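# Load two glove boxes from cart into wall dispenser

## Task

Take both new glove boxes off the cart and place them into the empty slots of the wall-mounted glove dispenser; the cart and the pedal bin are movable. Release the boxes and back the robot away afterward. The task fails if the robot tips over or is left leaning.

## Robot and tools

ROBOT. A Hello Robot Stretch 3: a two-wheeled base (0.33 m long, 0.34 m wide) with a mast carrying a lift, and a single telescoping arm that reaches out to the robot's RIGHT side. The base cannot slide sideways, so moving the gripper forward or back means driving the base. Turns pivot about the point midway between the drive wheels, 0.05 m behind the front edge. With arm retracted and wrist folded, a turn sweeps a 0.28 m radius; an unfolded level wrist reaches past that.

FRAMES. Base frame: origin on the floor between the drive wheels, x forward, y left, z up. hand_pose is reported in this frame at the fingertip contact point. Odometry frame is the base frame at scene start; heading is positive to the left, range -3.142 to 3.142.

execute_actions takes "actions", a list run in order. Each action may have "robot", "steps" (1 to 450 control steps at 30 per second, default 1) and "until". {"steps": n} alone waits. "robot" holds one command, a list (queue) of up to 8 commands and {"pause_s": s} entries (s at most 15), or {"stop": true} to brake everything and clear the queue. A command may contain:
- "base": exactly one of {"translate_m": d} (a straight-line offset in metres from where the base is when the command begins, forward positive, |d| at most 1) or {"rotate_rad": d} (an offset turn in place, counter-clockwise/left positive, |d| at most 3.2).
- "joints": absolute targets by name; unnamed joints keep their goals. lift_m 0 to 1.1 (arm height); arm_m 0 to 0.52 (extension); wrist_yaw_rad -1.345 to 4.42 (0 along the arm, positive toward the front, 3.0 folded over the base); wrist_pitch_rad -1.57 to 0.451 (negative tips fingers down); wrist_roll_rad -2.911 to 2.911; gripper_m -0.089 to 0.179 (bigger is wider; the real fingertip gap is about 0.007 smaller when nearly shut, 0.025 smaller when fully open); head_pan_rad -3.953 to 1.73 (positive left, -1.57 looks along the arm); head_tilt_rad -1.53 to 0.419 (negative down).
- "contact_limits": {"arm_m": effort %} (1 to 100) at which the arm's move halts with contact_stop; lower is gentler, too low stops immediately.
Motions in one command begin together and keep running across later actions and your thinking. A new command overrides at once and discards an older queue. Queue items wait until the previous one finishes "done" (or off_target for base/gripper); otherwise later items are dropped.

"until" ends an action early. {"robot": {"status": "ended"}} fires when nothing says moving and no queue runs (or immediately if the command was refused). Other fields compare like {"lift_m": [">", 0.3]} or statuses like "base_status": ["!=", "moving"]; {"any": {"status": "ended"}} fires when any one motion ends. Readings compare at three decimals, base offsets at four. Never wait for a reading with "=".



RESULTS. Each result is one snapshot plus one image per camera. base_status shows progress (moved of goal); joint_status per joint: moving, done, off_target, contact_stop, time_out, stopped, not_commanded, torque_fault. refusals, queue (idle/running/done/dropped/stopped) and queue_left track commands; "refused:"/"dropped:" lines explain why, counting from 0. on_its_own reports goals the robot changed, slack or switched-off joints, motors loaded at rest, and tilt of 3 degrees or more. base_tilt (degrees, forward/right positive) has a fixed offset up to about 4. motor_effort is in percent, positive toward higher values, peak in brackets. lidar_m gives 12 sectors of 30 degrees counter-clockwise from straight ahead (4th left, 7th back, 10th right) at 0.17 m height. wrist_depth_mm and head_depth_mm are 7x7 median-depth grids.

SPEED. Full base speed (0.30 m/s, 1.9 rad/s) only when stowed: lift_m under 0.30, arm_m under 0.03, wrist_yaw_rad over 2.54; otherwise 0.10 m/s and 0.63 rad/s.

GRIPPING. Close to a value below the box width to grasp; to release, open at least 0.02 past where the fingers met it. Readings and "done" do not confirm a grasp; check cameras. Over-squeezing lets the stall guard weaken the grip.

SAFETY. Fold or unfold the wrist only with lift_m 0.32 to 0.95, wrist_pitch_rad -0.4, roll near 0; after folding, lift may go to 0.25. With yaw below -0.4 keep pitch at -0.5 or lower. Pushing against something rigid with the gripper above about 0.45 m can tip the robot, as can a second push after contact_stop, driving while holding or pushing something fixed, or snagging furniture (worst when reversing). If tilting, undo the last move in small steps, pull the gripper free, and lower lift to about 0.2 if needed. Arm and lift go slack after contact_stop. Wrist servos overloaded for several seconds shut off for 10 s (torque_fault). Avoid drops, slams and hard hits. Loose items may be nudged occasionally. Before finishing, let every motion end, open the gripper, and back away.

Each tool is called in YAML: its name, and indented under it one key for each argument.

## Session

execute_actions:
  actions: []

Scene clock: 0.00 s.
robot.base_odometry: x=+0.000 y=+0.000 heading=+0.000 (m, m, rad; robot's odometry frame)
robot.turned_by_wheels: +0.000 (rad since the last result)
robot.turned_by_imu: +0.000 (rad since the last result)
robot.base_tilt: forward=-2.2 right=-2.2 (deg)
robot.lidar_m: 1.38 1.41 1.81 1.93 1.97 1.89 1.78 1.50 2.33 2.36 2.41 2.12
robot.head_depth_mm: 1922 2008 1986 1965 1976 1980 1941 / 1917 1656 1650 1956 1975 1345 1348 / 1930 1642 1639 1686 1628 1333 1331 / 1944 1626 1624 1944 1627 1324 1326 / 1886 1613 1618 1910 1911 1311 1313 / 1894 1610 1599 1907 1894 1311 1300 / 1909 1594 1593 1893 1899 1299 1292
robot.base_status: not_commanded
robot.joint_positions: lift_m=+0.331 arm_m=-0.002 wrist_yaw_rad=+2.878 wrist_pitch_rad=-0.637 wrist_roll_rad=+0.001 gripper_m=+0.037 head_pan_rad=+0.003 head_tilt_rad=+0.003
robot.joint_goals: lift_m=+0.331 arm_m=-0.002 wrist_yaw_rad=+2.878 wrist_pitch_rad=-0.637 wrist_roll_rad=+0.001 gripper_m=+0.037 head_pan_rad=+0.003 head_tilt_rad=+0.003
robot.joint_status: lift_m=not_commanded arm_m=not_commanded wrist_yaw_rad=not_commanded wrist_pitch_rad=not_commanded wrist_roll_rad=not_commanded gripper_m=not_commanded head_pan_rad=not_commanded head_tilt_rad=not_commanded
robot.measured_speeds: translate_m=+0.000 rotate_rad=+0.000 lift_m=+0.000 arm_m=+0.000 wrist_yaw_rad=+0.000 wrist_pitch_rad=+0.000 wrist_roll_rad=+0.000 head_pan_rad=+0.000 head_tilt_rad=+0.000
robot: refusals=0 queue=idle queue_left=0
robot.motor_effort: left_wheel=+0 right_wheel=+0 lift_m=+21 arm_m=+1 wrist_yaw_rad=+0 wrist_pitch_rad=+4 wrist_roll_rad=+0 gripper_m=+0 head_pan_rad=+0 head_tilt_rad=+2 (%)
robot.hand_pose: x=+0.0287 y=+0.0423 z=+0.2980 quat_wxyz=(+0.308, +0.695, +0.131, +0.637) (m; robot's base frame)
robot.wrist_depth_mm: - - - - - - - / - 907 910 909 903 910 908 / 714 738 743 747 745 749 739 / 624 - 629 627 636 627 629 / 540 532 561 558 554 541 554 / 493 - - 481 493 483 481 / - - - 431 431 429 433
pictures: head_camera (sideways: a quarter turn clockwise sets it upright), nav_camera (sideways: a quarter turn counterclockwise sets it upright), wrist_camera
camera_calibration (this result's frames):
head_camera: T_world_to_cam=[[0.0225953, -0.045828, -0.998694, 1.32369], [-0.00479532, 0.998932, -0.0459475, 0.0623774], [0.999733, 0.00582725, 0.0223514, -0.077314], [0, 0, 0, 1]] pos_world=[0.0476832, -0.0011979, 1.32656]
nav_camera: T_world_to_cam=[[0.0463257, -0.0305732, 0.998458, -1.2581], [0.0317295, -0.998982, -0.0320614, 0.0973238], [0.998422, 0.0331659, -0.0453085, 0.00248672], [0, 0, 0, 1]] pos_world=[0.0527114, 0.0586783, 1.25939]
wrist_camera: T_world_to_cam=[[0.961275, -0.274933, 0.019045, -0.023925], [-0.187755, -0.703919, -0.685016, 0.272751], [0.201739, 0.654913, -0.728279, 0.353874], [0, 0, 0, 1]] pos_world=[0.00281839, -0.0463402, 0.445014]
Images, in order (width x height): head_camera 896x504, nav_camera 672x504, wrist_camera 644x364.

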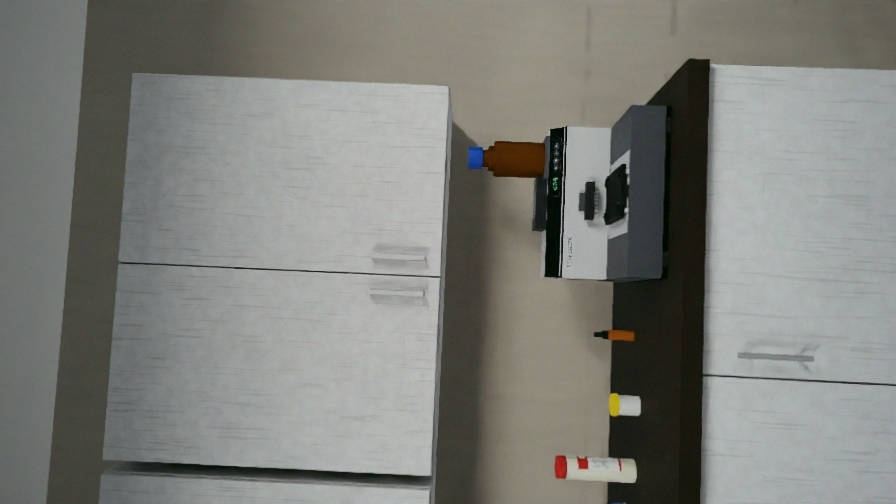

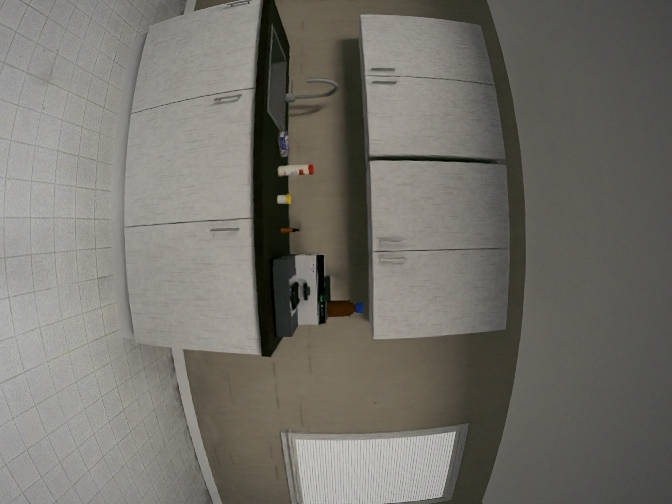

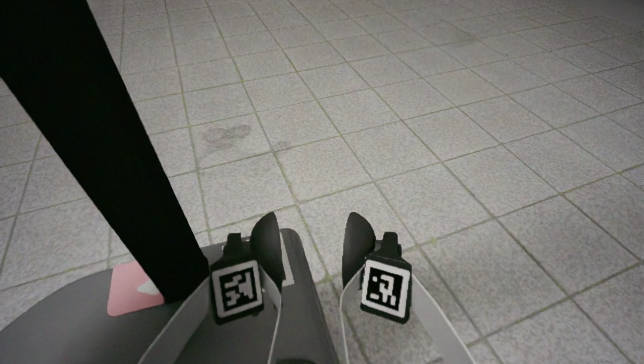

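execute_actions:
  actions:
    - {"robot":{"joints":{"head_pan_rad":1.7,"head_tilt_rad":-0.4}},"steps":100,"until":{"robot":{"status":"ended"}}}

execute_actions:
  actions:
    - {"robot":{"joints":{"head_pan_rad":-2.2,"head_tilt_rad":-0.4}},"steps":150,"until":{"robot":{"status":"ended"}}}

Scene clock: 1.63 s.
robot.base_odometry: x=+0.000 y=+0.000 heading=+0.000 (m, m, rad; robot's odometry frame)
robot.turned_by_wheels: +0.000 (rad since the last result)
robot.turned_by_imu: +0.000 (rad since the last result)
robot.base_tilt: forward=-2.2 right=-2.2 (deg)
robot.lidar_m: 1.38 1.41 1.82 1.93 1.96 1.89 1.78 1.50 2.33 2.36 2.40 2.12
robot.head_depth_mm: 2049 2168 2303 2384 2177 1886 1506 / 1654 1773 1900 2445 2358 1862 1483 / 1675 1753 1892 2013 2160 1858 1494 / 1668 1769 1897 2046 2173 1835 1485 / 1674 1774 1912 2021 2200 1841 1481 / 1683 1794 1925 2080 2190 1823 1475 / 2113 2255 2408 2561 2369 - -
robot.base_status: not_commanded
robot.joint_positions: lift_m=+0.331 arm_m=-0.002 wrist_yaw_rad=+2.878 wrist_pitch_rad=-0.637 wrist_roll_rad=+0.001 gripper_m=+0.037 head_pan_rad=+1.693 head_tilt_rad=-0.395
robot.joint_goals: lift_m=+0.331 arm_m=-0.002 wrist_yaw_rad=+2.878 wrist_pitch_rad=-0.637 wrist_roll_rad=+0.001 gripper_m=+0.037 head_pan_rad=+1.700 head_tilt_rad=-0.400
robot.joint_status: lift_m=not_commanded arm_m=not_commanded wrist_yaw_rad=not_commanded wrist_pitch_rad=not_commanded wrist_roll_rad=not_commanded gripper_m=not_commanded head_pan_rad=done head_tilt_rad=done
robot.measured_speeds: translate_m=+0.000 rotate_rad=+0.000 lift_m=+0.000 arm_m=+0.000 wrist_yaw_rad=+0.000 wrist_pitch_rad=+0.000 wrist_roll_rad=+0.000 head_pan_rad=+0.000 head_tilt_rad=+0.000
robot: refusals=0 queue=done queue_left=0
robot.motor_effort: left_wheel=+0(0) right_wheel=+0(0) lift_m=+21(21) arm_m=+0(1) wrist_yaw_rad=+0(0) wrist_pitch_rad=+4(4) wrist_roll_rad=+0(0) gripper_m=+1(1) head_pan_rad=+5(59) head_tilt_rad=-3(36) (%)
robot.hand_pose: x=+0.0287 y=+0.0423 z=+0.2980 quat_wxyz=(+0.308, +0.695, +0.131, +0.637) (m; robot's base frame)
robot.wrist_depth_mm: - - - - - - - / - 910 900 901 913 908 920 / 708 747 742 743 749 743 742 / 625 - 631 629 628 627 639 / 540 528 557 560 556 548 546 / 492 - - 480 496 481 479 / - - - 428 431 431 430
pictures: head_camera (sideways: a quarter turn clockwise sets it upright), nav_camera (sideways: a quarter turn counterclockwise sets it upright), wrist_camera
camera_calibration (this result's frames):
head_camera: T_world_to_cam=[[0.0901349, -0.358209, -0.929281, 1.23241], [-0.989095, -0.141319, -0.0414626, 0.0625199], [-0.116473, 0.922884, -0.36704, 0.436349], [0, 0, 0, 1]] pos_world=[0.00157781, 0.0475947, 1.308]
nav_camera: T_world_to_cam=[[-0.021827, 0.430316, 0.902414, -1.13214], [0.989871, 0.135953, -0.0408869, 0.10295], [-0.14028, 0.892381, -0.428925, 0.508735], [0, 0, 0, 1]] pos_world=[-0.0552529, 0.0191973, 1.24408]
wrist_camera: T_world_to_cam=[[0.961275, -0.274932, 0.019045, -0.0239249], [-0.187755, -0.703919, -0.685016, 0.272751], [0.201739, 0.654913, -0.728279, 0.353874], [0, 0, 0, 1]] pos_world=[0.00281834, -0.0463402, 0.445014]
Images, in order (width x height): head_camera 896x504, nav_camera 672x504, wrist_camera 644x364.

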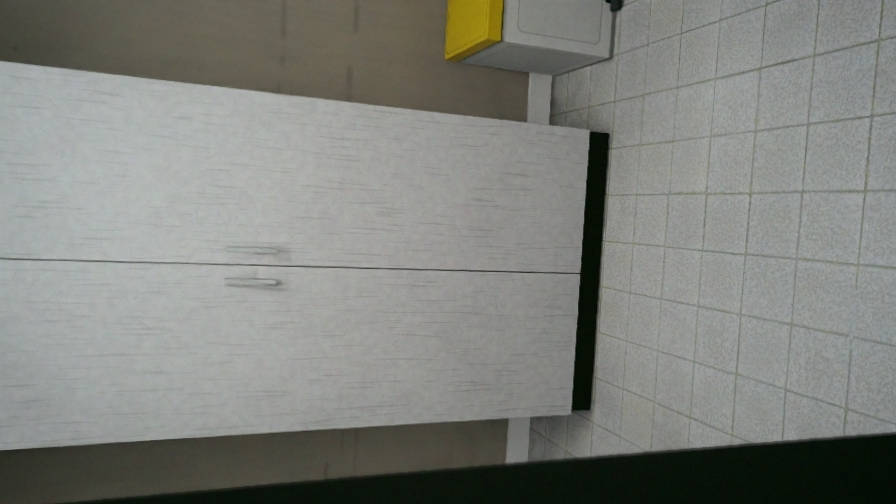

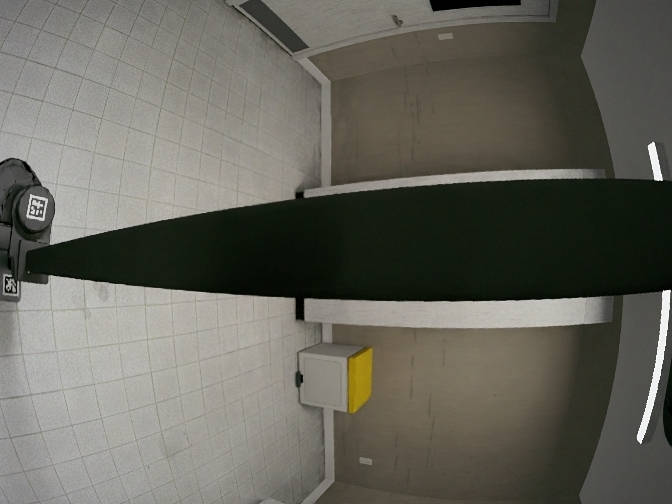

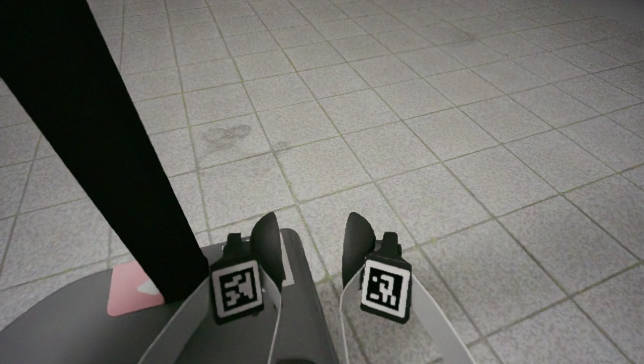

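Scene clock: 4.00 s.
robot.base_odometry: x=+0.000 y=+0.000 heading=+0.000 (m, m, rad; robot's odometry frame)
robot.turned_by_wheels: +0.000 (rad since the last result)
robot.turned_by_imu: -0.001 (rad since the last result)
robot.base_tilt: forward=-2.2 right=-2.2 (deg)
robot.lidar_m: 1.38 1.40 1.81 1.93 1.96 1.89 1.77 1.50 2.33 2.36 2.41 2.12
robot.head_depth_mm: 1868 1949 1977 1670 1953 1757 1506 / 2017 2104 2202 2300 2035 1855 1501 / 2248 2341 2451 2605 2461 1868 1499 / 2497 2619 2785 2933 2422 1846 1480 / 2467 2601 2759 2874 2416 1833 1480 / 2312 2421 2566 2775 2404 1824 1480 / 2176 2294 2366 2570 2399 1807 1471
robot.base_status: not_commanded
robot.joint_positions: lift_m=+0.331 arm_m=-0.002 wrist_yaw_rad=+2.878 wrist_pitch_rad=-0.637 wrist_roll_rad=+0.001 gripper_m=+0.037 head_pan_rad=-2.193 head_tilt_rad=-0.395
robot.joint_goals: lift_m=+0.331 arm_m=-0.002 wrist_yaw_rad=+2.878 wrist_pitch_rad=-0.637 wrist_roll_rad=+0.001 gripper_m=+0.037 head_pan_rad=-2.200 head_tilt_rad=-0.400
robot.joint_status: lift_m=not_commanded arm_m=not_commanded wrist_yaw_rad=not_commanded wrist_pitch_rad=not_commanded wrist_roll_rad=not_commanded gripper_m=not_commanded head_pan_rad=done head_tilt_rad=done
robot.measured_speeds: translate_m=+0.000 rotate_rad=+0.000 lift_m=+0.000 arm_m=+0.000 wrist_yaw_rad=+0.000 wrist_pitch_rad=+0.000 wrist_roll_rad=+0.000 head_pan_rad=+0.000 head_tilt_rad=+0.000
robot: refusals=0 queue=done queue_left=0
robot.motor_effort: left_wheel=+0(0) right_wheel=+1(0) lift_m=+21(21) arm_m=+0(0) wrist_yaw_rad=+0(0) wrist_pitch_rad=+4(4) wrist_roll_rad=+0(0) gripper_m=-1(0) head_pan_rad=-6(58) head_tilt_rad=-3(3) (%)
robot.hand_pose: x=+0.0287 y=+0.0423 z=+0.2980 quat_wxyz=(+0.308, +0.695, +0.131, +0.637) (m; robot's base frame)
robot.wrist_depth_mm: - - - - - - - / - 900 907 912 895 914 913 / 716 732 740 754 737 750 759 / 626 - 630 624 628 626 638 / 543 528 562 559 552 546 548 / 495 - - 486 497 484 485 / - - - 431 431 432 432
pictures: head_camera (sideways: a quarter turn clockwise sets it upright), nav_camera (sideways: a quarter turn counterclockwise sets it upright), wrist_camera
camera_calibration (this result's frames):
head_camera: T_world_to_cam=[[0.176367, 0.324768, -0.929204, 1.23178], [0.823488, -0.565817, -0.0414585, 0.0514577], [-0.539224, -0.757876, -0.367234, 0.439181], [0, 0, 0, 1]] pos_world=[-0.022804, -0.038084, 1.30799]
nav_camera: T_world_to_cam=[[-0.275456, -0.331564, 0.902325, -1.13048], [-0.820415, 0.570305, -0.0408899, 0.113997], [-0.501042, -0.751544, -0.429114, 0.511181], [0, 0, 0, 1]] pos_world=[0.0382506, -0.0556634, 1.24407]
wrist_camera: T_world_to_cam=[[0.961275, -0.274932, 0.019045, -0.0239249], [-0.187755, -0.703919, -0.685016, 0.272751], [0.201739, 0.654913, -0.728279, 0.353874], [0, 0, 0, 1]] pos_world=[0.00281834, -0.0463402, 0.445014]
Images, in order (width x height): head_camera 896x504, nav_camera 672x504, wrist_camera 644x364.

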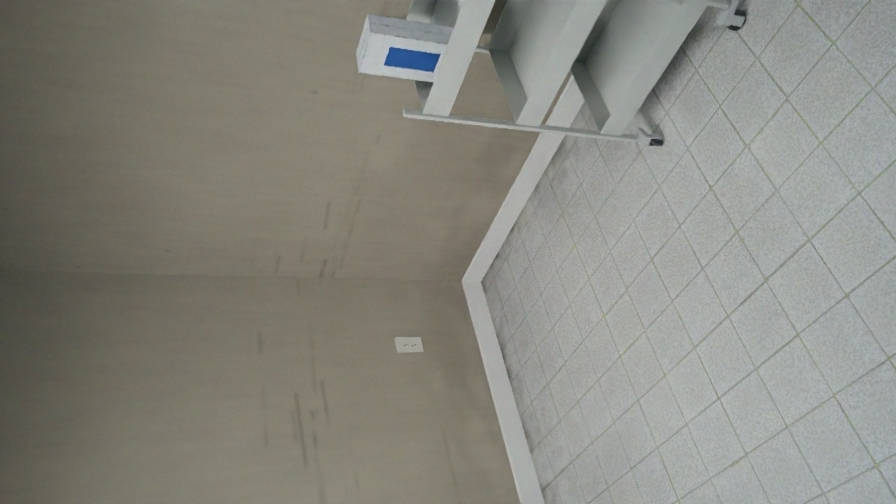

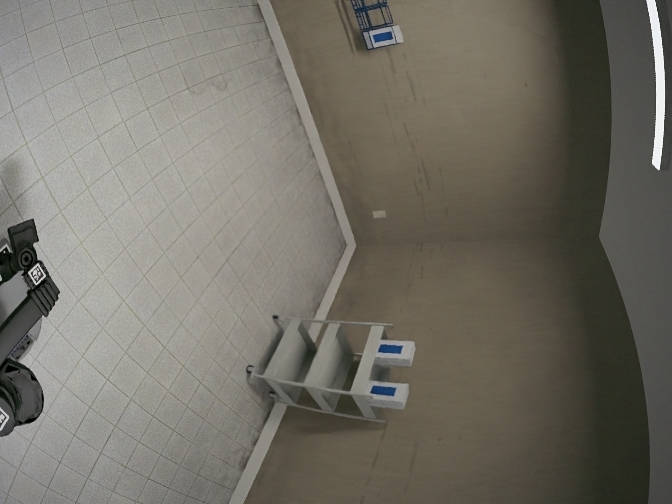

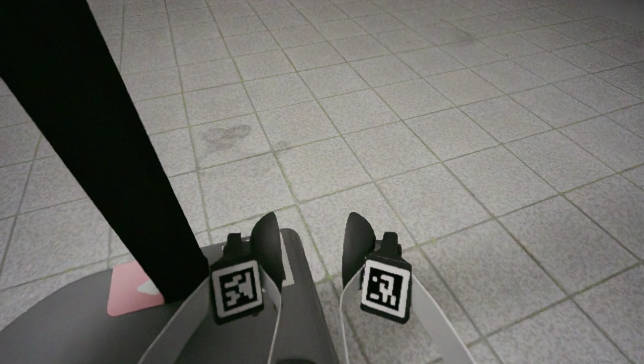

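execute_actions:
  actions:
    - {"robot":{"joints":{"head_pan_rad":-1.85,"head_tilt_rad":-0.4}},"steps":150,"until":{"robot":{"status":"ended"}}}

execute_actions:
  actions:
    - {"robot":{"joints":{"head_pan_rad":-2.9,"head_tilt_rad":-0.25}},"steps":150,"until":{"robot":{"status":"ended"}}}

Scene clock: 4.93 s.
robot.base_odometry: x=+0.000 y=+0.000 heading=+0.000 (m, m, rad; robot's odometry frame)
robot.turned_by_wheels: +0.000 (rad since the last result)
robot.turned_by_imu: +0.000 (rad since the last result)
robot.base_tilt: forward=-2.2 right=-2.3 (deg)
robot.lidar_m: 1.38 1.41 1.81 1.93 1.97 1.89 1.77 1.50 2.33 2.36 2.41 2.12
robot.head_depth_mm: 2384 2568 2716 2821 2457 1868 1510 / 2311 2481 2649 2889 2436 1856 1500 / 2262 2374 2548 2741 2442 1837 1495 / 2159 2307 2470 2662 2412 1832 1478 / 2094 2239 2383 2594 2429 1831 1486 / 2044 2166 2315 2464 2387 1812 1479 / 1990 2066 2210 2380 2357 1812 1462
robot.base_status: not_commanded
robot.joint_positions: lift_m=+0.331 arm_m=-0.002 wrist_yaw_rad=+2.878 wrist_pitch_rad=-0.637 wrist_roll_rad=+0.001 gripper_m=+0.037 head_pan_rad=-1.857 head_tilt_rad=-0.395
robot.joint_goals: lift_m=+0.331 arm_m=-0.002 wrist_yaw_rad=+2.878 wrist_pitch_rad=-0.637 wrist_roll_rad=+0.001 gripper_m=+0.037 head_pan_rad=-1.850 head_tilt_rad=-0.400
robot.joint_status: lift_m=not_commanded arm_m=not_commanded wrist_yaw_rad=not_commanded wrist_pitch_rad=not_commanded wrist_roll_rad=not_commanded gripper_m=not_commanded head_pan_rad=done head_tilt_rad=done
robot.measured_speeds: translate_m=+0.000 rotate_rad=+0.000 lift_m=+0.000 arm_m=+0.000 wrist_yaw_rad=+0.000 wrist_pitch_rad=+0.000 wrist_roll_rad=+0.000 head_pan_rad=+0.000 head_tilt_rad=+0.000
robot: refusals=0 queue=done queue_left=0
robot.motor_effort: left_wheel=+0(0) right_wheel=+1(1) lift_m=+21(21) arm_m=+0(0) wrist_yaw_rad=+0(0) wrist_pitch_rad=+4(4) wrist_roll_rad=+0(0) gripper_m=+0(1) head_pan_rad=+5(38) head_tilt_rad=-4(3) (%)
robot.hand_pose: x=+0.0287 y=+0.0423 z=+0.2980 quat_wxyz=(+0.308, +0.695, +0.131, +0.637) (m; robot's base frame)
robot.wrist_depth_mm: - - - - - - - / - 908 909 900 904 922 917 / 720 746 745 740 745 748 750 / 622 - 629 625 632 634 630 / 544 529 559 557 550 545 544 / 490 - - 486 493 486 480 / - - - 431 429 432 434
pictures: head_camera (sideways: a quarter turn clockwise sets it upright), nav_camera (sideways: a quarter turn counterclockwise sets it upright), wrist_camera
camera_calibration (this result's frames):
head_camera: T_world_to_cam=[[0.0595928, 0.364731, -0.929204, 1.2325], [0.963875, -0.263108, -0.0414585, 0.0506013], [-0.259602, -0.893166, -0.367234, 0.437475], [0, 0, 0, 1]] pos_world=[-0.00865197, -0.0454776, 1.30799]
nav_camera: T_world_to_cam=[[-0.150918, -0.403775, 0.902325, -1.13124], [-0.962451, 0.268357, -0.0408899, 0.114863], [-0.225635, -0.874615, -0.429113, 0.509501], [0, 0, 0, 1]] pos_world=[0.0547864, -0.0419728, 1.24407]
wrist_camera: T_world_to_cam=[[0.961275, -0.274932, 0.019045, -0.0239249], [-0.187755, -0.703919, -0.685016, 0.272751], [0.201739, 0.654913, -0.728279, 0.353874], [0, 0, 0, 1]] pos_world=[0.00281836, -0.0463402, 0.445014]
Images, in order (width x height): head_camera 896x504, nav_camera 672x504, wrist_camera 644x364.

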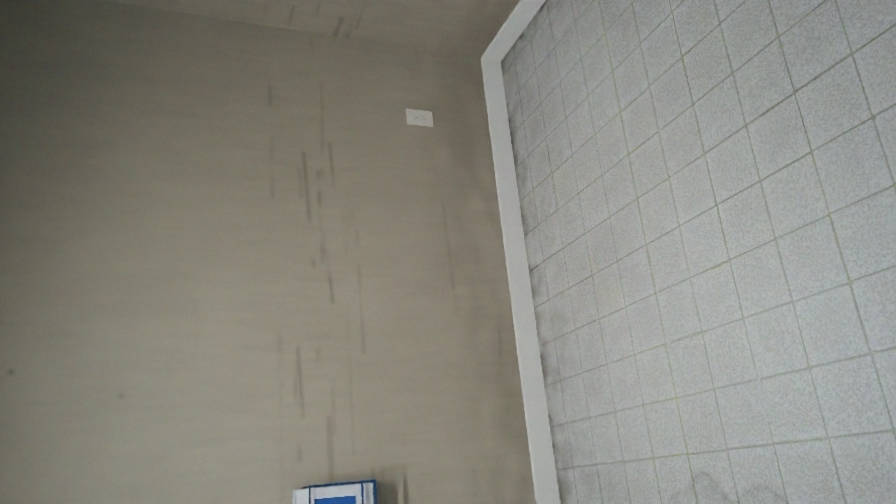

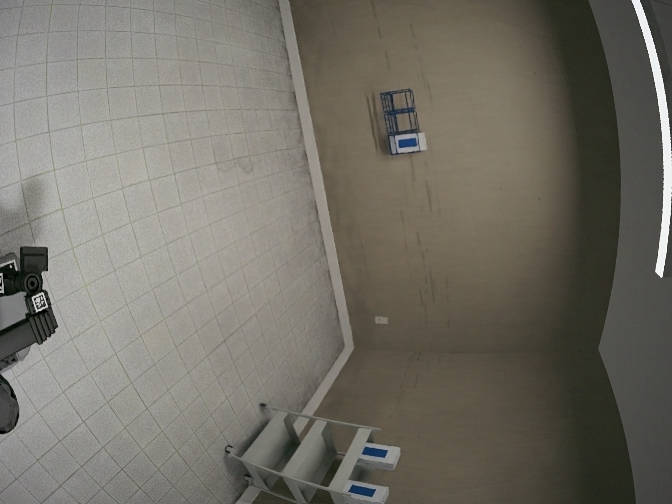

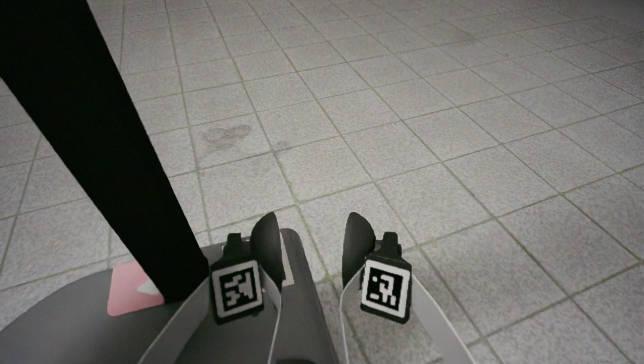

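Scene clock: 6.03 s.
robot.base_odometry: x=+0.000 y=+0.000 heading=+0.000 (m, m, rad; robot's odometry frame)
robot.turned_by_wheels: +0.000 (rad since the last result)
robot.turned_by_imu: +0.000 (rad since the last result)
robot.base_tilt: forward=-2.2 right=-2.3 (deg)
robot.lidar_m: 1.38 1.41 1.81 1.93 1.97 1.89 1.78 1.50 2.33 2.36 2.40 2.12
robot.head_depth_mm: 1533 1588 1646 1721 1783 1878 1730 / 1551 1612 1684 1752 1836 1903 1715 / 1586 1650 1717 1785 1876 1968 1703 / 1611 1672 1741 1797 1903 1980 1689 / 1632 1714 1778 1851 1960 2021 1680 / 1674 1759 1809 1881 1960 1991 1683 / 1702 1778 1853 1889 1806 1721 1653
robot.base_status: not_commanded
robot.joint_positions: lift_m=+0.331 arm_m=-0.002 wrist_yaw_rad=+2.878 wrist_pitch_rad=-0.637 wrist_roll_rad=+0.001 gripper_m=+0.037 head_pan_rad=-2.893 head_tilt_rad=-0.261
robot.joint_goals: lift_m=+0.331 arm_m=-0.002 wrist_yaw_rad=+2.878 wrist_pitch_rad=-0.637 wrist_roll_rad=+0.001 gripper_m=+0.037 head_pan_rad=-2.900 head_tilt_rad=-0.250
robot.joint_status: lift_m=not_commanded arm_m=not_commanded wrist_yaw_rad=not_commanded wrist_pitch_rad=not_commanded wrist_roll_rad=not_commanded gripper_m=not_commanded head_pan_rad=done head_tilt_rad=done
robot.measured_speeds: translate_m=+0.000 rotate_rad=+0.000 lift_m=+0.000 arm_m=+0.000 wrist_yaw_rad=+0.000 wrist_pitch_rad=+0.000 wrist_roll_rad=+0.000 head_pan_rad=+0.000 head_tilt_rad=+0.000
robot: refusals=0 queue=done queue_left=0
robot.motor_effort: left_wheel=+0(0) right_wheel=+0(1) lift_m=+21(21) arm_m=+0(0) wrist_yaw_rad=+1(0) wrist_pitch_rad=+4(4) wrist_roll_rad=+0(0) gripper_m=+0(1) head_pan_rad=-5(60) head_tilt_rad=+6(24) (%)
robot.hand_pose: x=+0.0287 y=+0.0423 z=+0.2980 quat_wxyz=(+0.308, +0.695, +0.131, +0.637) (m; robot's base frame)
robot.wrist_depth_mm: - - - - - - - / - 899 897 905 913 909 917 / 720 740 739 740 744 750 739 / 621 - 626 625 626 634 636 / 546 529 558 558 558 545 546 / 489 - - 482 496 478 481 / - - - 434 431 432 432
pictures: head_camera (sideways: a quarter turn clockwise sets it upright), nav_camera (sideways: a quarter turn counterclockwise sets it upright), wrist_camera
camera_calibration (this result's frames):
head_camera: T_world_to_cam=[[0.220272, 0.10331, -0.969952, 1.28473], [0.259769, -0.964679, -0.043756, 0.057895], [-0.940213, -0.242326, -0.239329, 0.275161], [0, 0, 0, 1]] pos_world=[-0.0393201, -0.0101973, 1.31451]
nav_camera: T_world_to_cam=[[-0.303374, -0.0454187, 0.951788, -1.19487], [-0.265267, 0.963403, -0.0385786, 0.107608], [-0.915204, -0.264182, -0.30432, 0.351303], [0, 0, 0, 1]] pos_world=[-0.0124327, -0.0651312, 1.24832]
wrist_camera: T_world_to_cam=[[0.961275, -0.274932, 0.0190451, -0.0239249], [-0.187755, -0.703919, -0.685016, 0.272751], [0.201739, 0.654913, -0.728279, 0.353874], [0, 0, 0, 1]] pos_world=[0.00281836, -0.0463402, 0.445014]
Images, in order (width x height): head_camera 896x504, nav_camera 672x504, wrist_camera 644x364.

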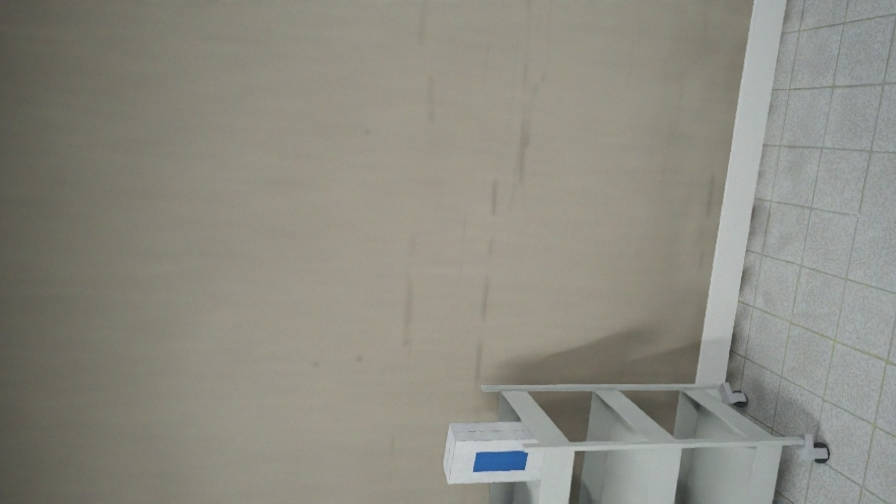

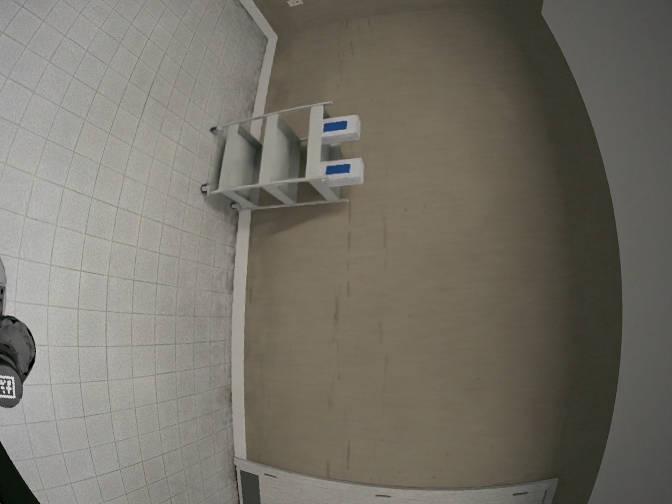

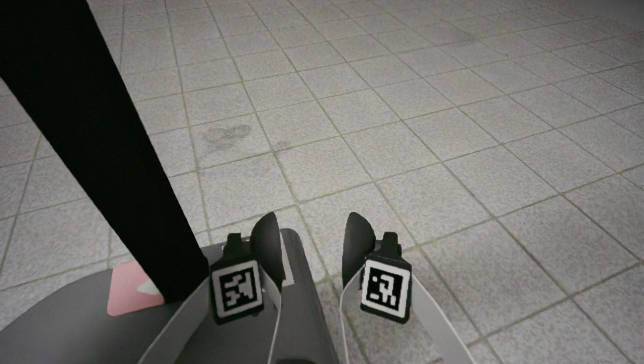

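execute_actions:
  actions:
    - {"robot":[{"joints":{"lift_m":0.28,"head_pan_rad":-1.4,"head_tilt_rad":-0.6}},{"base":{"rotate_rad":0.807}},{"base":{"translate_m":-1.0}},{"base":{"translate_m":-0.048}},{"base":{"rotate_rad":-2.37}},{"joints":{"lift_m":0.76,"wrist_pitch_rad":-0.4}},{"joints":{"wrist_yaw_rad":0.0,"gripper_m":0.179}},{"joints":{"wrist_pitch_rad":0.0,"head_tilt_rad":-0.7,"head_pan_rad":-1.5}}],"steps":450,"until":{"robot":{"status":"ended"}}}
    - {"steps":300,"until":{"robot":{"status":"ended"}}}

Scene clock: 27.43 s.
robot.base_odometry: x=-0.725 y=-0.757 heading=-1.563 (m, m, rad; robot's odometry frame)
robot.turned_by_wheels: -1.563 (rad since the last result)
robot.turned_by_imu: -1.543 (rad since the last result)
robot.base_tilt: forward=-2.2 right=-2.2 (deg)
robot.lidar_m: 1.67 1.71 2.23 2.18 2.21 2.78 2.63 1.52 1.05 0.56 0.58 1.32
robot.head_depth_mm: 830 925 1032 1185 1374 1426 1261 / 834 929 1041 1198 1387 1451 1232 / 837 931 1047 1192 1401 1460 - / 842 933 1017 850 841 1053 1163 / 847 942 1005 858 883 1047 1169 / 846 942 1063 1000 883 1043 1179 / 851 953 1033 762 822 1045 1170
robot.base_status: done (rotate_rad -2.3699 of -2.3700)
robot.joint_positions: lift_m=+0.760 arm_m=-0.002 wrist_yaw_rad=+0.003 wrist_pitch_rad=-0.024 wrist_roll_rad=+0.001 gripper_m=+0.179 head_pan_rad=-1.493 head_tilt_rad=-0.691
robot.joint_goals: lift_m=+0.760 arm_m=-0.002 wrist_yaw_rad=+0.000 wrist_pitch_rad=+0.000 wrist_roll_rad=+0.001 gripper_m=+0.179 head_pan_rad=-1.500 head_tilt_rad=-0.700
robot.joint_status: lift_m=done arm_m=not_commanded wrist_yaw_rad=done wrist_pitch_rad=done wrist_roll_rad=not_commanded gripper_m=done head_pan_rad=done head_tilt_rad=done
robot.measured_speeds: translate_m=+0.000 rotate_rad=+0.000 lift_m=+0.000 arm_m=+0.000 wrist_yaw_rad=+0.000 wrist_pitch_rad=+0.000 wrist_roll_rad=+0.000 head_pan_rad=+0.000 head_tilt_rad=+0.000
robot: refusals=0 queue=done queue_left=0
robot.motor_effort: left_wheel=+2(10) right_wheel=-2(8) lift_m=+28(30) arm_m=+0(1) wrist_yaw_rad=-2(0) wrist_pitch_rad=+8(11) wrist_roll_rad=+0(0) gripper_m=+0(83) head_pan_rad=-5(58) head_tilt_rad=-6(34) (%)
robot.hand_pose: x=-0.0207 y=-0.3984 z=+0.8681 quat_wxyz=(+0.707, +0.010, -0.707, -0.008) (m; robot's base frame)
robot.wrist_depth_mm: 657 680 706 716 741 749 771 / 690 704 722 743 765 778 811 / 699 713 736 764 781 806 823 / 394 740 458 782 805 832 859 / 382 671 466 799 829 857 883 / 383 537 481 824 857 878 939 / 348 352 359 855 890 928 961
pictures: head_camera (sideways: a quarter turn clockwise sets it upright), nav_camera (sideways: a quarter turn counterclockwise sets it upright), wrist_camera
camera_calibration (this result's frames):
head_camera: T_world_to_cam=[[-0.0942015, 0.616197, -0.781938, 1.04138], [0.993473, 0.10893, -0.0338444, 0.0404935], [0.0643218, -0.780023, -0.622437, 0.767552], [0, 0, 0, 1]] pos_world=[0.00849982, -0.0473969, 1.29342]
nav_camera: T_world_to_cam=[[0.0219667, -0.674678, 0.737786, -0.917763], [-0.995867, -0.0798202, -0.0433419, 0.118243], [0.0881319, -0.733784, -0.673642, 0.825722], [0, 0, 0, 1]] pos_world=[0.0651416, -0.00385422, 1.23848]
wrist_camera: T_world_to_cam=[[-0.999778, 0.0198499, 0.00711976, -0.0212362], [-0.00296478, 0.201961, -0.979389, 0.964039], [-0.0208787, -0.979192, -0.201857, -0.0449092], [0, 0, 0, 1]] pos_world=[-0.0193109, -0.238251, 0.935255]
Images, in order (width x height): head_camera 896x504, nav_camera 672x504, wrist_camera 644x364.

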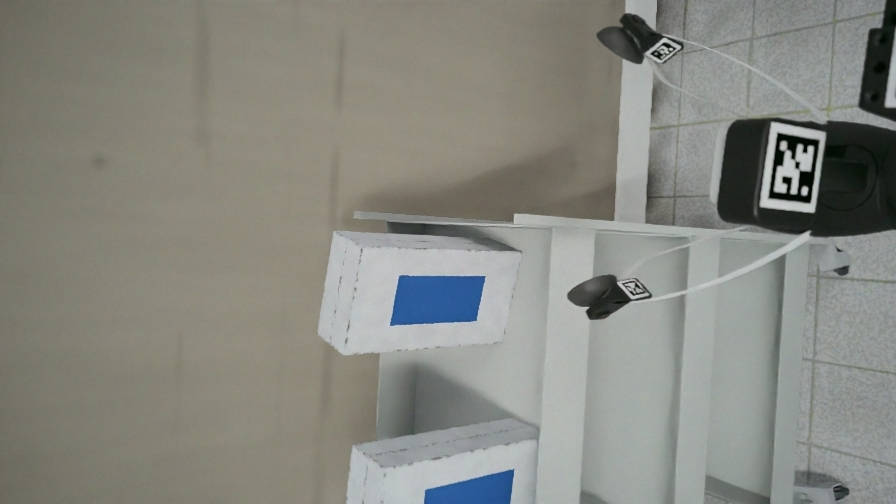

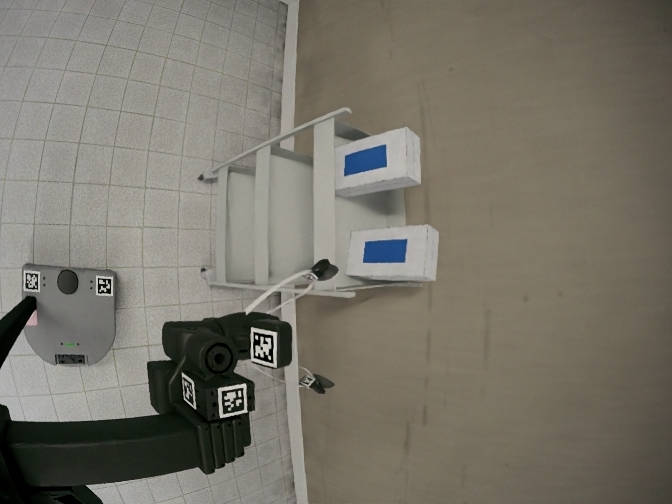

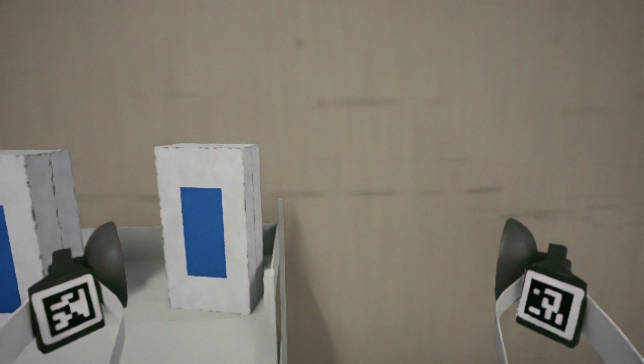

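execute_actions:
  actions:
    - {"robot":[{"base":{"translate_m":0.14},"joints":{"lift_m":0.757,"arm_m":0.1}},{"joints":{"arm_m":0.2}}],"steps":450,"until":{"robot":{"status":"ended"}}}

Scene clock: 32.30 s.
robot.base_odometry: x=-0.724 y=-0.897 heading=-1.563 (m, m, rad; robot's odometry frame)
robot.turned_by_wheels: +0.000 (rad since the last result)
robot.turned_by_imu: -0.001 (rad since the last result)
robot.base_tilt: forward=-2.2 right=-2.2 (deg)
robot.lidar_m: 1.54 1.56 2.04 2.20 2.22 2.90 2.77 1.51 1.04 0.56 0.57 1.30
robot.head_depth_mm: 823 913 1028 1168 - - 1208 / 825 919 1010 1116 - 1346 1231 / 831 923 983 798 - 1024 1160 / 833 924 1047 974 859 1025 1169 / 832 932 1032 765 809 1046 1177 / 838 935 1013 736 825 1044 1159 / 845 938 1053 1173 830 1357 1214
robot.base_status: done (translate_m +0.1400 of +0.1400)
robot.joint_positions: lift_m=+0.757 arm_m=+0.200 wrist_yaw_rad=+0.002 wrist_pitch_rad=-0.023 wrist_roll_rad=+0.001 gripper_m=+0.179 head_pan_rad=-1.493 head_tilt_rad=-0.691
robot.joint_goals: lift_m=+0.757 arm_m=+0.200 wrist_yaw_rad=+0.000 wrist_pitch_rad=+0.000 wrist_roll_rad=+0.001 gripper_m=+0.179 head_pan_rad=-1.500 head_tilt_rad=-0.700
robot.joint_status: lift_m=done arm_m=done wrist_yaw_rad=done wrist_pitch_rad=done wrist_roll_rad=not_commanded gripper_m=done head_pan_rad=done head_tilt_rad=done
robot.measured_speeds: translate_m=+0.000 rotate_rad=+0.000 lift_m=+0.000 arm_m=+0.000 wrist_yaw_rad=+0.000 wrist_pitch_rad=+0.000 wrist_roll_rad=+0.000 head_pan_rad=+0.000 head_tilt_rad=+0.000
robot: refusals=0 queue=done queue_left=0
robot.motor_effort: left_wheel=+2(6) right_wheel=-2(2) lift_m=+13(28) arm_m=+3(5) wrist_yaw_rad=-1(2) wrist_pitch_rad=+8(8) wrist_roll_rad=+0(0) gripper_m=+0(1) head_pan_rad=-5(5) head_tilt_rad=-6(6) (%)
robot.hand_pose: x=-0.0210 y=-0.6002 z=+0.8663 quat_wxyz=(+0.707, +0.009, -0.707, -0.008) (m; robot's base frame)
robot.wrist_depth_mm: 475 488 500 513 525 543 558 / 493 505 515 528 538 563 576 / 502 518 528 540 560 572 593 / 514 525 260 249 571 592 608 / 217 553 267 254 594 608 632 / - 471 276 263 616 626 657 / - 430 286 270 634 657 685
pictures: head_camera (sideways: a quarter turn clockwise sets it upright), nav_camera (sideways: a quarter turn counterclockwise sets it upright), wrist_camera
camera_calibration (this result's frames):
head_camera: T_world_to_cam=[[-0.0940801, 0.616533, -0.781688, 1.04105], [0.993498, 0.108709, -0.0338318, 0.040477], [0.0641178, -0.779788, -0.622751, 0.767963], [0, 0, 0, 1]] pos_world=[0.00848834, -0.047394, 1.2934]
nav_camera: T_world_to_cam=[[0.0218301, -0.674978, 0.737514, -0.917409], [-0.995887, -0.0795671, -0.0433426, 0.118244], [0.0879373, -0.733535, -0.673939, 0.82611], [0, 0, 0, 1]] pos_world=[0.0651387, -0.00384279, 1.23847]
wrist_camera: T_world_to_cam=[[-0.999754, 0.0210028, 0.00709267, -0.0167928], [-0.00273159, 0.200796, -0.979629, 1.00254], [-0.0219992, -0.979408, -0.200689, -0.244108], [0, 0, 0, 1]] pos_world=[-0.0194203, -0.440035, 0.93325]
Images, in order (width x height): head_camera 896x504, nav_camera 672x504, wrist_camera 644x364.

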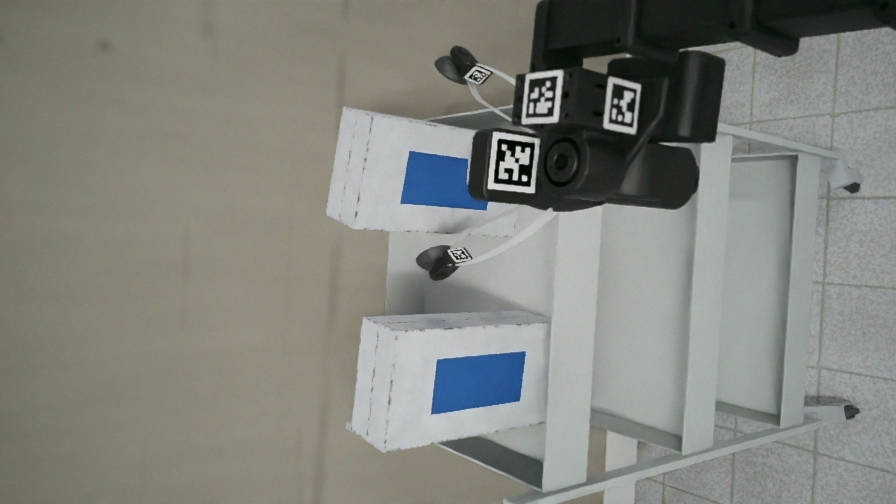

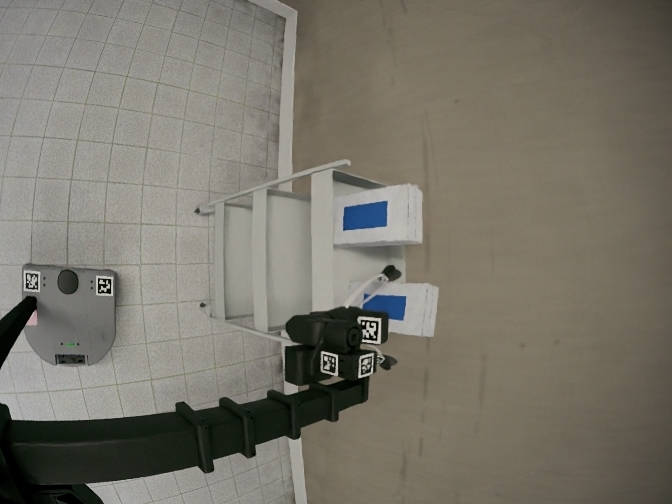

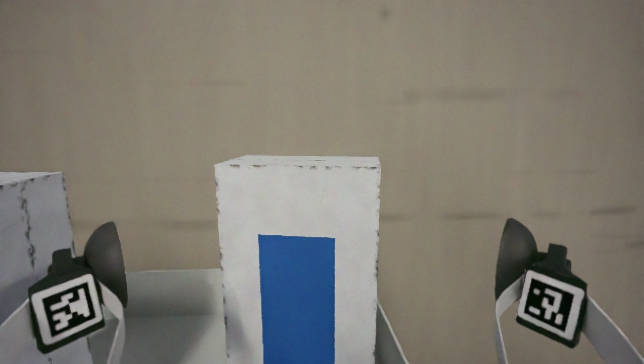

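execute_actions:
  actions:
    - {"robot":[{"base":{"translate_m":0.039},"joints":{"wrist_yaw_rad":-0.17}},{"joints":{"arm_m":0.27}}],"steps":450,"until":{"robot":{"status":"ended"}}}

Scene clock: 36.20 s.
robot.base_odometry: x=-0.724 y=-0.936 heading=-1.563 (m, m, rad; robot's odometry frame)
robot.turned_by_wheels: +0.000 (rad since the last result)
robot.turned_by_imu: -0.001 (rad since the last result)
robot.base_tilt: forward=-2.2 right=-2.2 (deg)
robot.lidar_m: 1.50 1.53 1.99 2.22 2.23 2.89 2.80 1.50 0.58 0.56 0.57 1.30
robot.head_depth_mm: 820 914 1024 1139 - 1421 1233 / 823 919 994 766 - 1004 1210 / 824 916 997 804 1075 1028 1159 / 831 922 1036 973 865 1028 1167 / 834 923 1023 724 795 1040 1180 / 834 929 1033 762 858 1044 1169 / 835 939 1052 1212 1363 1407 1221
robot.base_status: done (translate_m +0.0390 of +0.0390)
robot.joint_positions: lift_m=+0.757 arm_m=+0.270 wrist_yaw_rad=-0.168 wrist_pitch_rad=-0.023 wrist_roll_rad=+0.001 gripper_m=+0.179 head_pan_rad=-1.493 head_tilt_rad=-0.691
robot.joint_goals: lift_m=+0.757 arm_m=+0.270 wrist_yaw_rad=-0.170 wrist_pitch_rad=+0.000 wrist_roll_rad=+0.001 gripper_m=+0.179 head_pan_rad=-1.500 head_tilt_rad=-0.700
robot.joint_status: lift_m=done arm_m=done wrist_yaw_rad=done wrist_pitch_rad=done wrist_roll_rad=not_commanded gripper_m=done head_pan_rad=done head_tilt_rad=done
robot.measured_speeds: translate_m=+0.000 rotate_rad=+0.000 lift_m=+0.000 arm_m=+0.000 wrist_yaw_rad=+0.000 wrist_pitch_rad=+0.000 wrist_roll_rad=+0.000 head_pan_rad=+0.000 head_tilt_rad=+0.000
robot: refusals=0 queue=done queue_left=0
robot.motor_effort: left_wheel=+2(7) right_wheel=-2(3) lift_m=+13(13) arm_m=+3(6) wrist_yaw_rad=-2(2) wrist_pitch_rad=+8(8) wrist_roll_rad=+0(0) gripper_m=+0(1) head_pan_rad=-5(4) head_tilt_rad=-6(6) (%)
robot.hand_pose: x=-0.0642 y=-0.6666 z=+0.8663 quat_wxyz=(+0.704, -0.051, -0.705, -0.068) (m; robot's base frame)
robot.wrist_depth_mm: 381 408 434 465 499 534 590 / 393 416 444 470 512 560 605 / 400 426 454 489 529 579 629 / 412 431 183 183 546 593 654 / 419 439 183 185 564 616 684 / 424 454 189 190 579 619 719 / 360 376 195 197 610 665 751
pictures: head_camera (sideways: a quarter turn clockwise sets it upright), nav_camera (sideways: a quarter turn counterclockwise sets it upright), wrist_camera
camera_calibration (this result's frames):
head_camera: T_world_to_cam=[[-0.0940789, 0.616538, -0.781684, 1.04105], [0.993498, 0.108706, -0.0338316, 0.0404767], [0.0641155, -0.779784, -0.622756, 0.767969], [0, 0, 0, 1]] pos_world=[0.00848821, -0.047394, 1.2934]
nav_camera: T_world_to_cam=[[0.0218287, -0.674983, 0.73751, -0.917403], [-0.995887, -0.0795642, -0.0433426, 0.118244], [0.087935, -0.73353, -0.673944, 0.826116], [0, 0, 0, 1]] pos_world=[0.0651387, -0.00384252, 1.23847]
wrist_camera: T_world_to_cam=[[-0.98186, 0.189473, 0.00709227, 0.0549073], [0.0312023, 0.198361, -0.979632, 1.01632], [-0.187021, -0.961641, -0.200675, -0.308839], [0, 0, 0, 1]] pos_world=[-0.0355596, -0.508994, 0.933251]
Images, in order (width x height): head_camera 896x504, nav_camera 672x504, wrist_camera 644x364.

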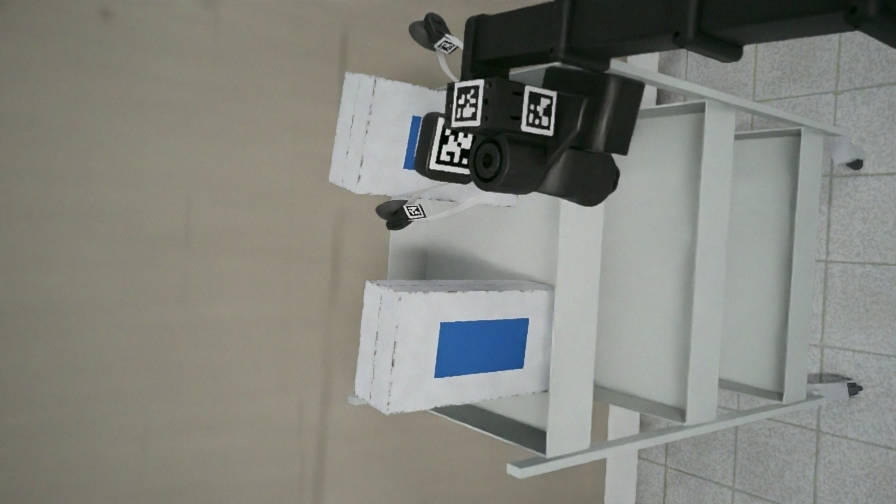

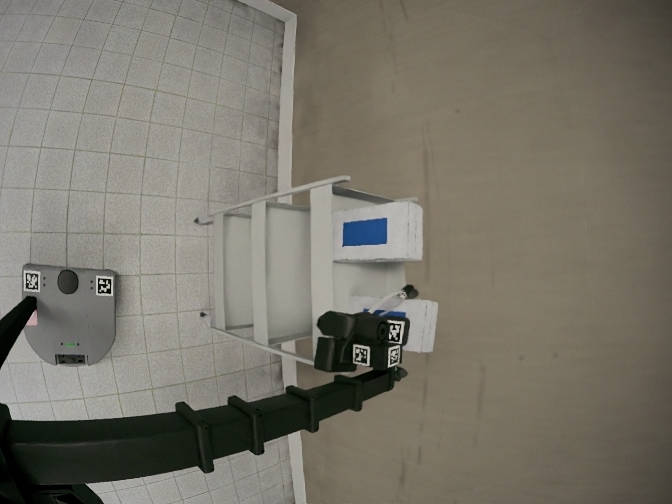

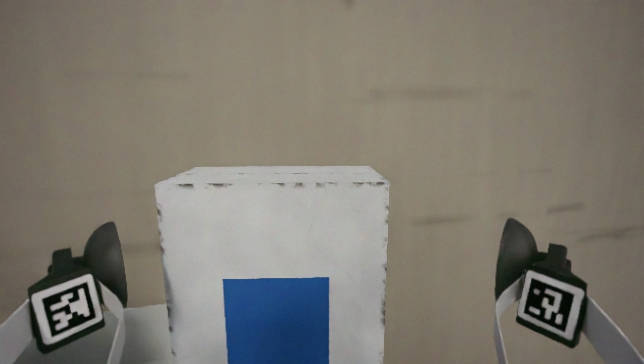

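execute_actions:
  actions:
    - {"robot":[{"base":{"translate_m":0.007},"joints":{"arm_m":0.342}},{"joints":{"gripper_m":0.08}},{"pause_s":1},{"joints":{"lift_m":0.93}}],"steps":450,"until":{"robot":{"status":"ended"}}}
    - {"robot":{"joints":{"arm_m":0.0,"wrist_pitch_rad":0.22,"wrist_yaw_rad":0.0,"head_pan_rad":-1.0}},"steps":200,"until":{"robot":{"status":"ended"}}}

Scene clock: 46.37 s.
robot.base_odometry: x=-0.724 y=-0.943 heading=-1.563 (m, m, rad; robot's odometry frame)
robot.turned_by_wheels: +0.000 (rad since the last result)
robot.turned_by_imu: -0.003 (rad since the last result)
robot.base_tilt: forward=-2.2 right=-2.2 (deg)
robot.lidar_m: 1.49 1.52 1.98 2.21 2.22 2.90 2.81 1.50 0.58 0.56 0.57 1.30
robot.head_depth_mm: 831 905 996 690 743 988 1086 / 873 954 1054 873 787 1008 1152 / 917 1003 1128 1268 880 1028 1178 / 961 1067 1199 1373 1550 1418 1203 / 1020 1133 1287 1491 1638 1416 1227 / 1083 1217 1384 1620 1674 1403 1218 / 1144 1305 1498 1785 1667 1400 1211
robot.base_status: done (translate_m +0.0070 of +0.0070)
robot.joint_positions: lift_m=+0.929 arm_m=+0.000 wrist_yaw_rad=-0.001 wrist_pitch_rad=+0.141 wrist_roll_rad=+0.001 gripper_m=+0.081 head_pan_rad=-1.007 head_tilt_rad=-0.691
robot.joint_goals: lift_m=+0.930 arm_m=+0.000 wrist_yaw_rad=+0.000 wrist_pitch_rad=+0.220 wrist_roll_rad=+0.001 gripper_m=+0.080 head_pan_rad=-1.000 head_tilt_rad=-0.700
robot.joint_status: lift_m=done arm_m=done wrist_yaw_rad=done wrist_pitch_rad=off_target wrist_roll_rad=not_commanded gripper_m=done head_pan_rad=done head_tilt_rad=done
robot.measured_speeds: translate_m=+0.000 rotate_rad=+0.000 lift_m=+0.000 arm_m=+0.000 wrist_yaw_rad=+0.000 wrist_pitch_rad=+0.000 wrist_roll_rad=+0.000 head_pan_rad=+0.000 head_tilt_rad=+0.000
robot: refusals=0 queue=dropped queue_left=0
robot.motor_effort: left_wheel=+2(6) right_wheel=-3(3) lift_m=+31(32) arm_m=-3(3) wrist_yaw_rad=+1(7) wrist_pitch_rad=+26(30) wrist_roll_rad=+0(0) gripper_m=-17(91) head_pan_rad=+4(46) head_tilt_rad=-5(6) (%)
robot.hand_pose: x=-0.0217 y=-0.4024 z=+1.0804 quat_wxyz=(+0.705, -0.050, -0.705, +0.049) (m; robot's base frame)
robot.wrist_depth_mm: 691 712 731 748 774 794 830 / 701 713 729 756 781 799 837 / 696 720 743 765 785 809 828 / 699 724 733 749 780 800 822 / 705 719 128 129 130 815 831 / 713 128 129 130 131 825 841 / 710 416 130 131 133 804 850
pictures: head_camera (sideways: a quarter turn clockwise sets it upright), nav_camera (sideways: a quarter turn counterclockwise sets it upright), wrist_camera
camera_calibration (this result's frames):
head_camera: T_world_to_cam=[[-0.371254, 0.5012, -0.781645, 1.04269], [0.827613, 0.560279, -0.0338297, 0.0414861], [0.420984, -0.659459, -0.622805, 0.765856], [0, 0, 0, 1]] pos_world=[0.0303538, -0.0407872, 1.29339]
nav_camera: T_world_to_cam=[[0.334678, -0.586627, 0.737468, -0.919257], [-0.843343, -0.535625, -0.0433428, 0.117313], [0.420433, -0.607432, -0.67399, 0.824148], [0, 0, 0, 1]] pos_world=[0.0600922, 0.024189, 1.23847]
wrist_camera: T_world_to_cam=[[-0.999695, 0.024487, 0.00329417, -0.0176332], [-0.00235775, 0.0381723, -0.999268, 1.12834], [-0.0245949, -0.998971, -0.0381029, -0.190976], [0, 0, 0, 1]] pos_world=[-0.0196645, -0.233419, 1.12029]
Images, in order (width x height): head_camera 896x504, nav_camera 672x504, wrist_camera 644x364.

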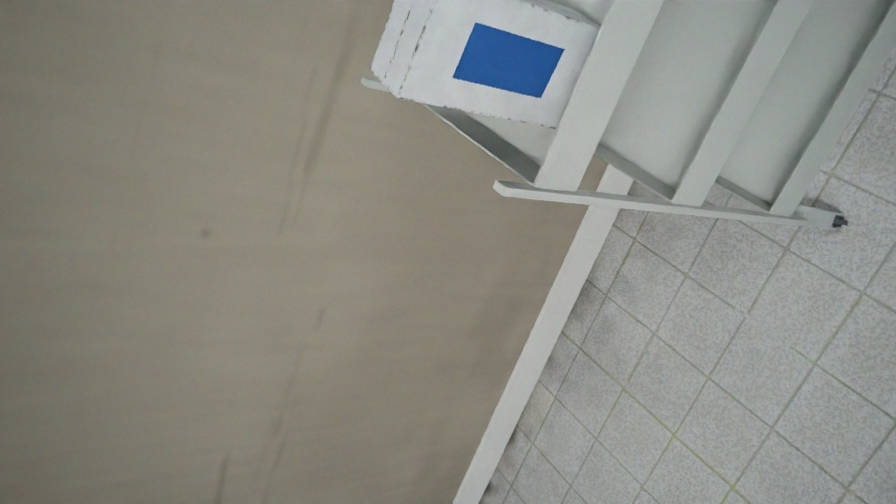

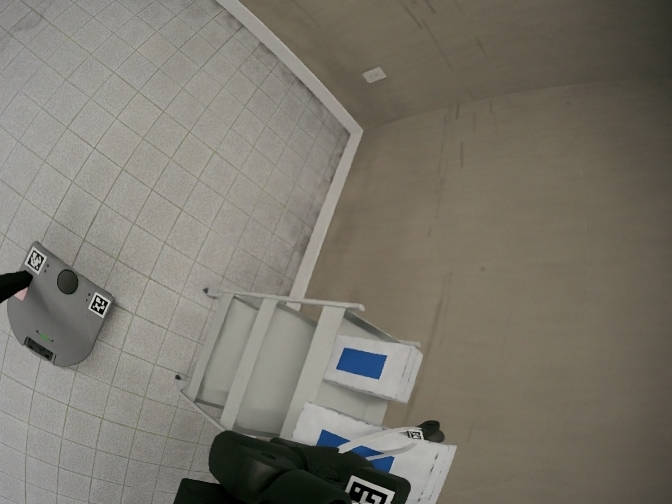

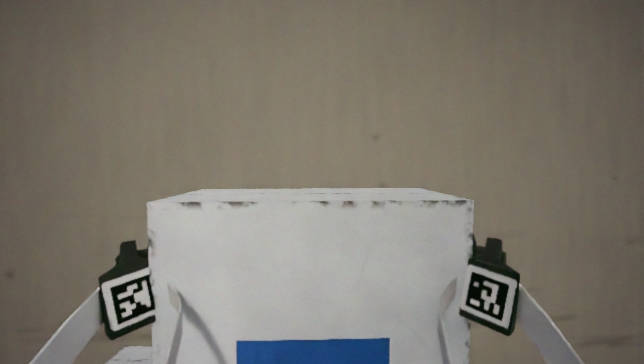

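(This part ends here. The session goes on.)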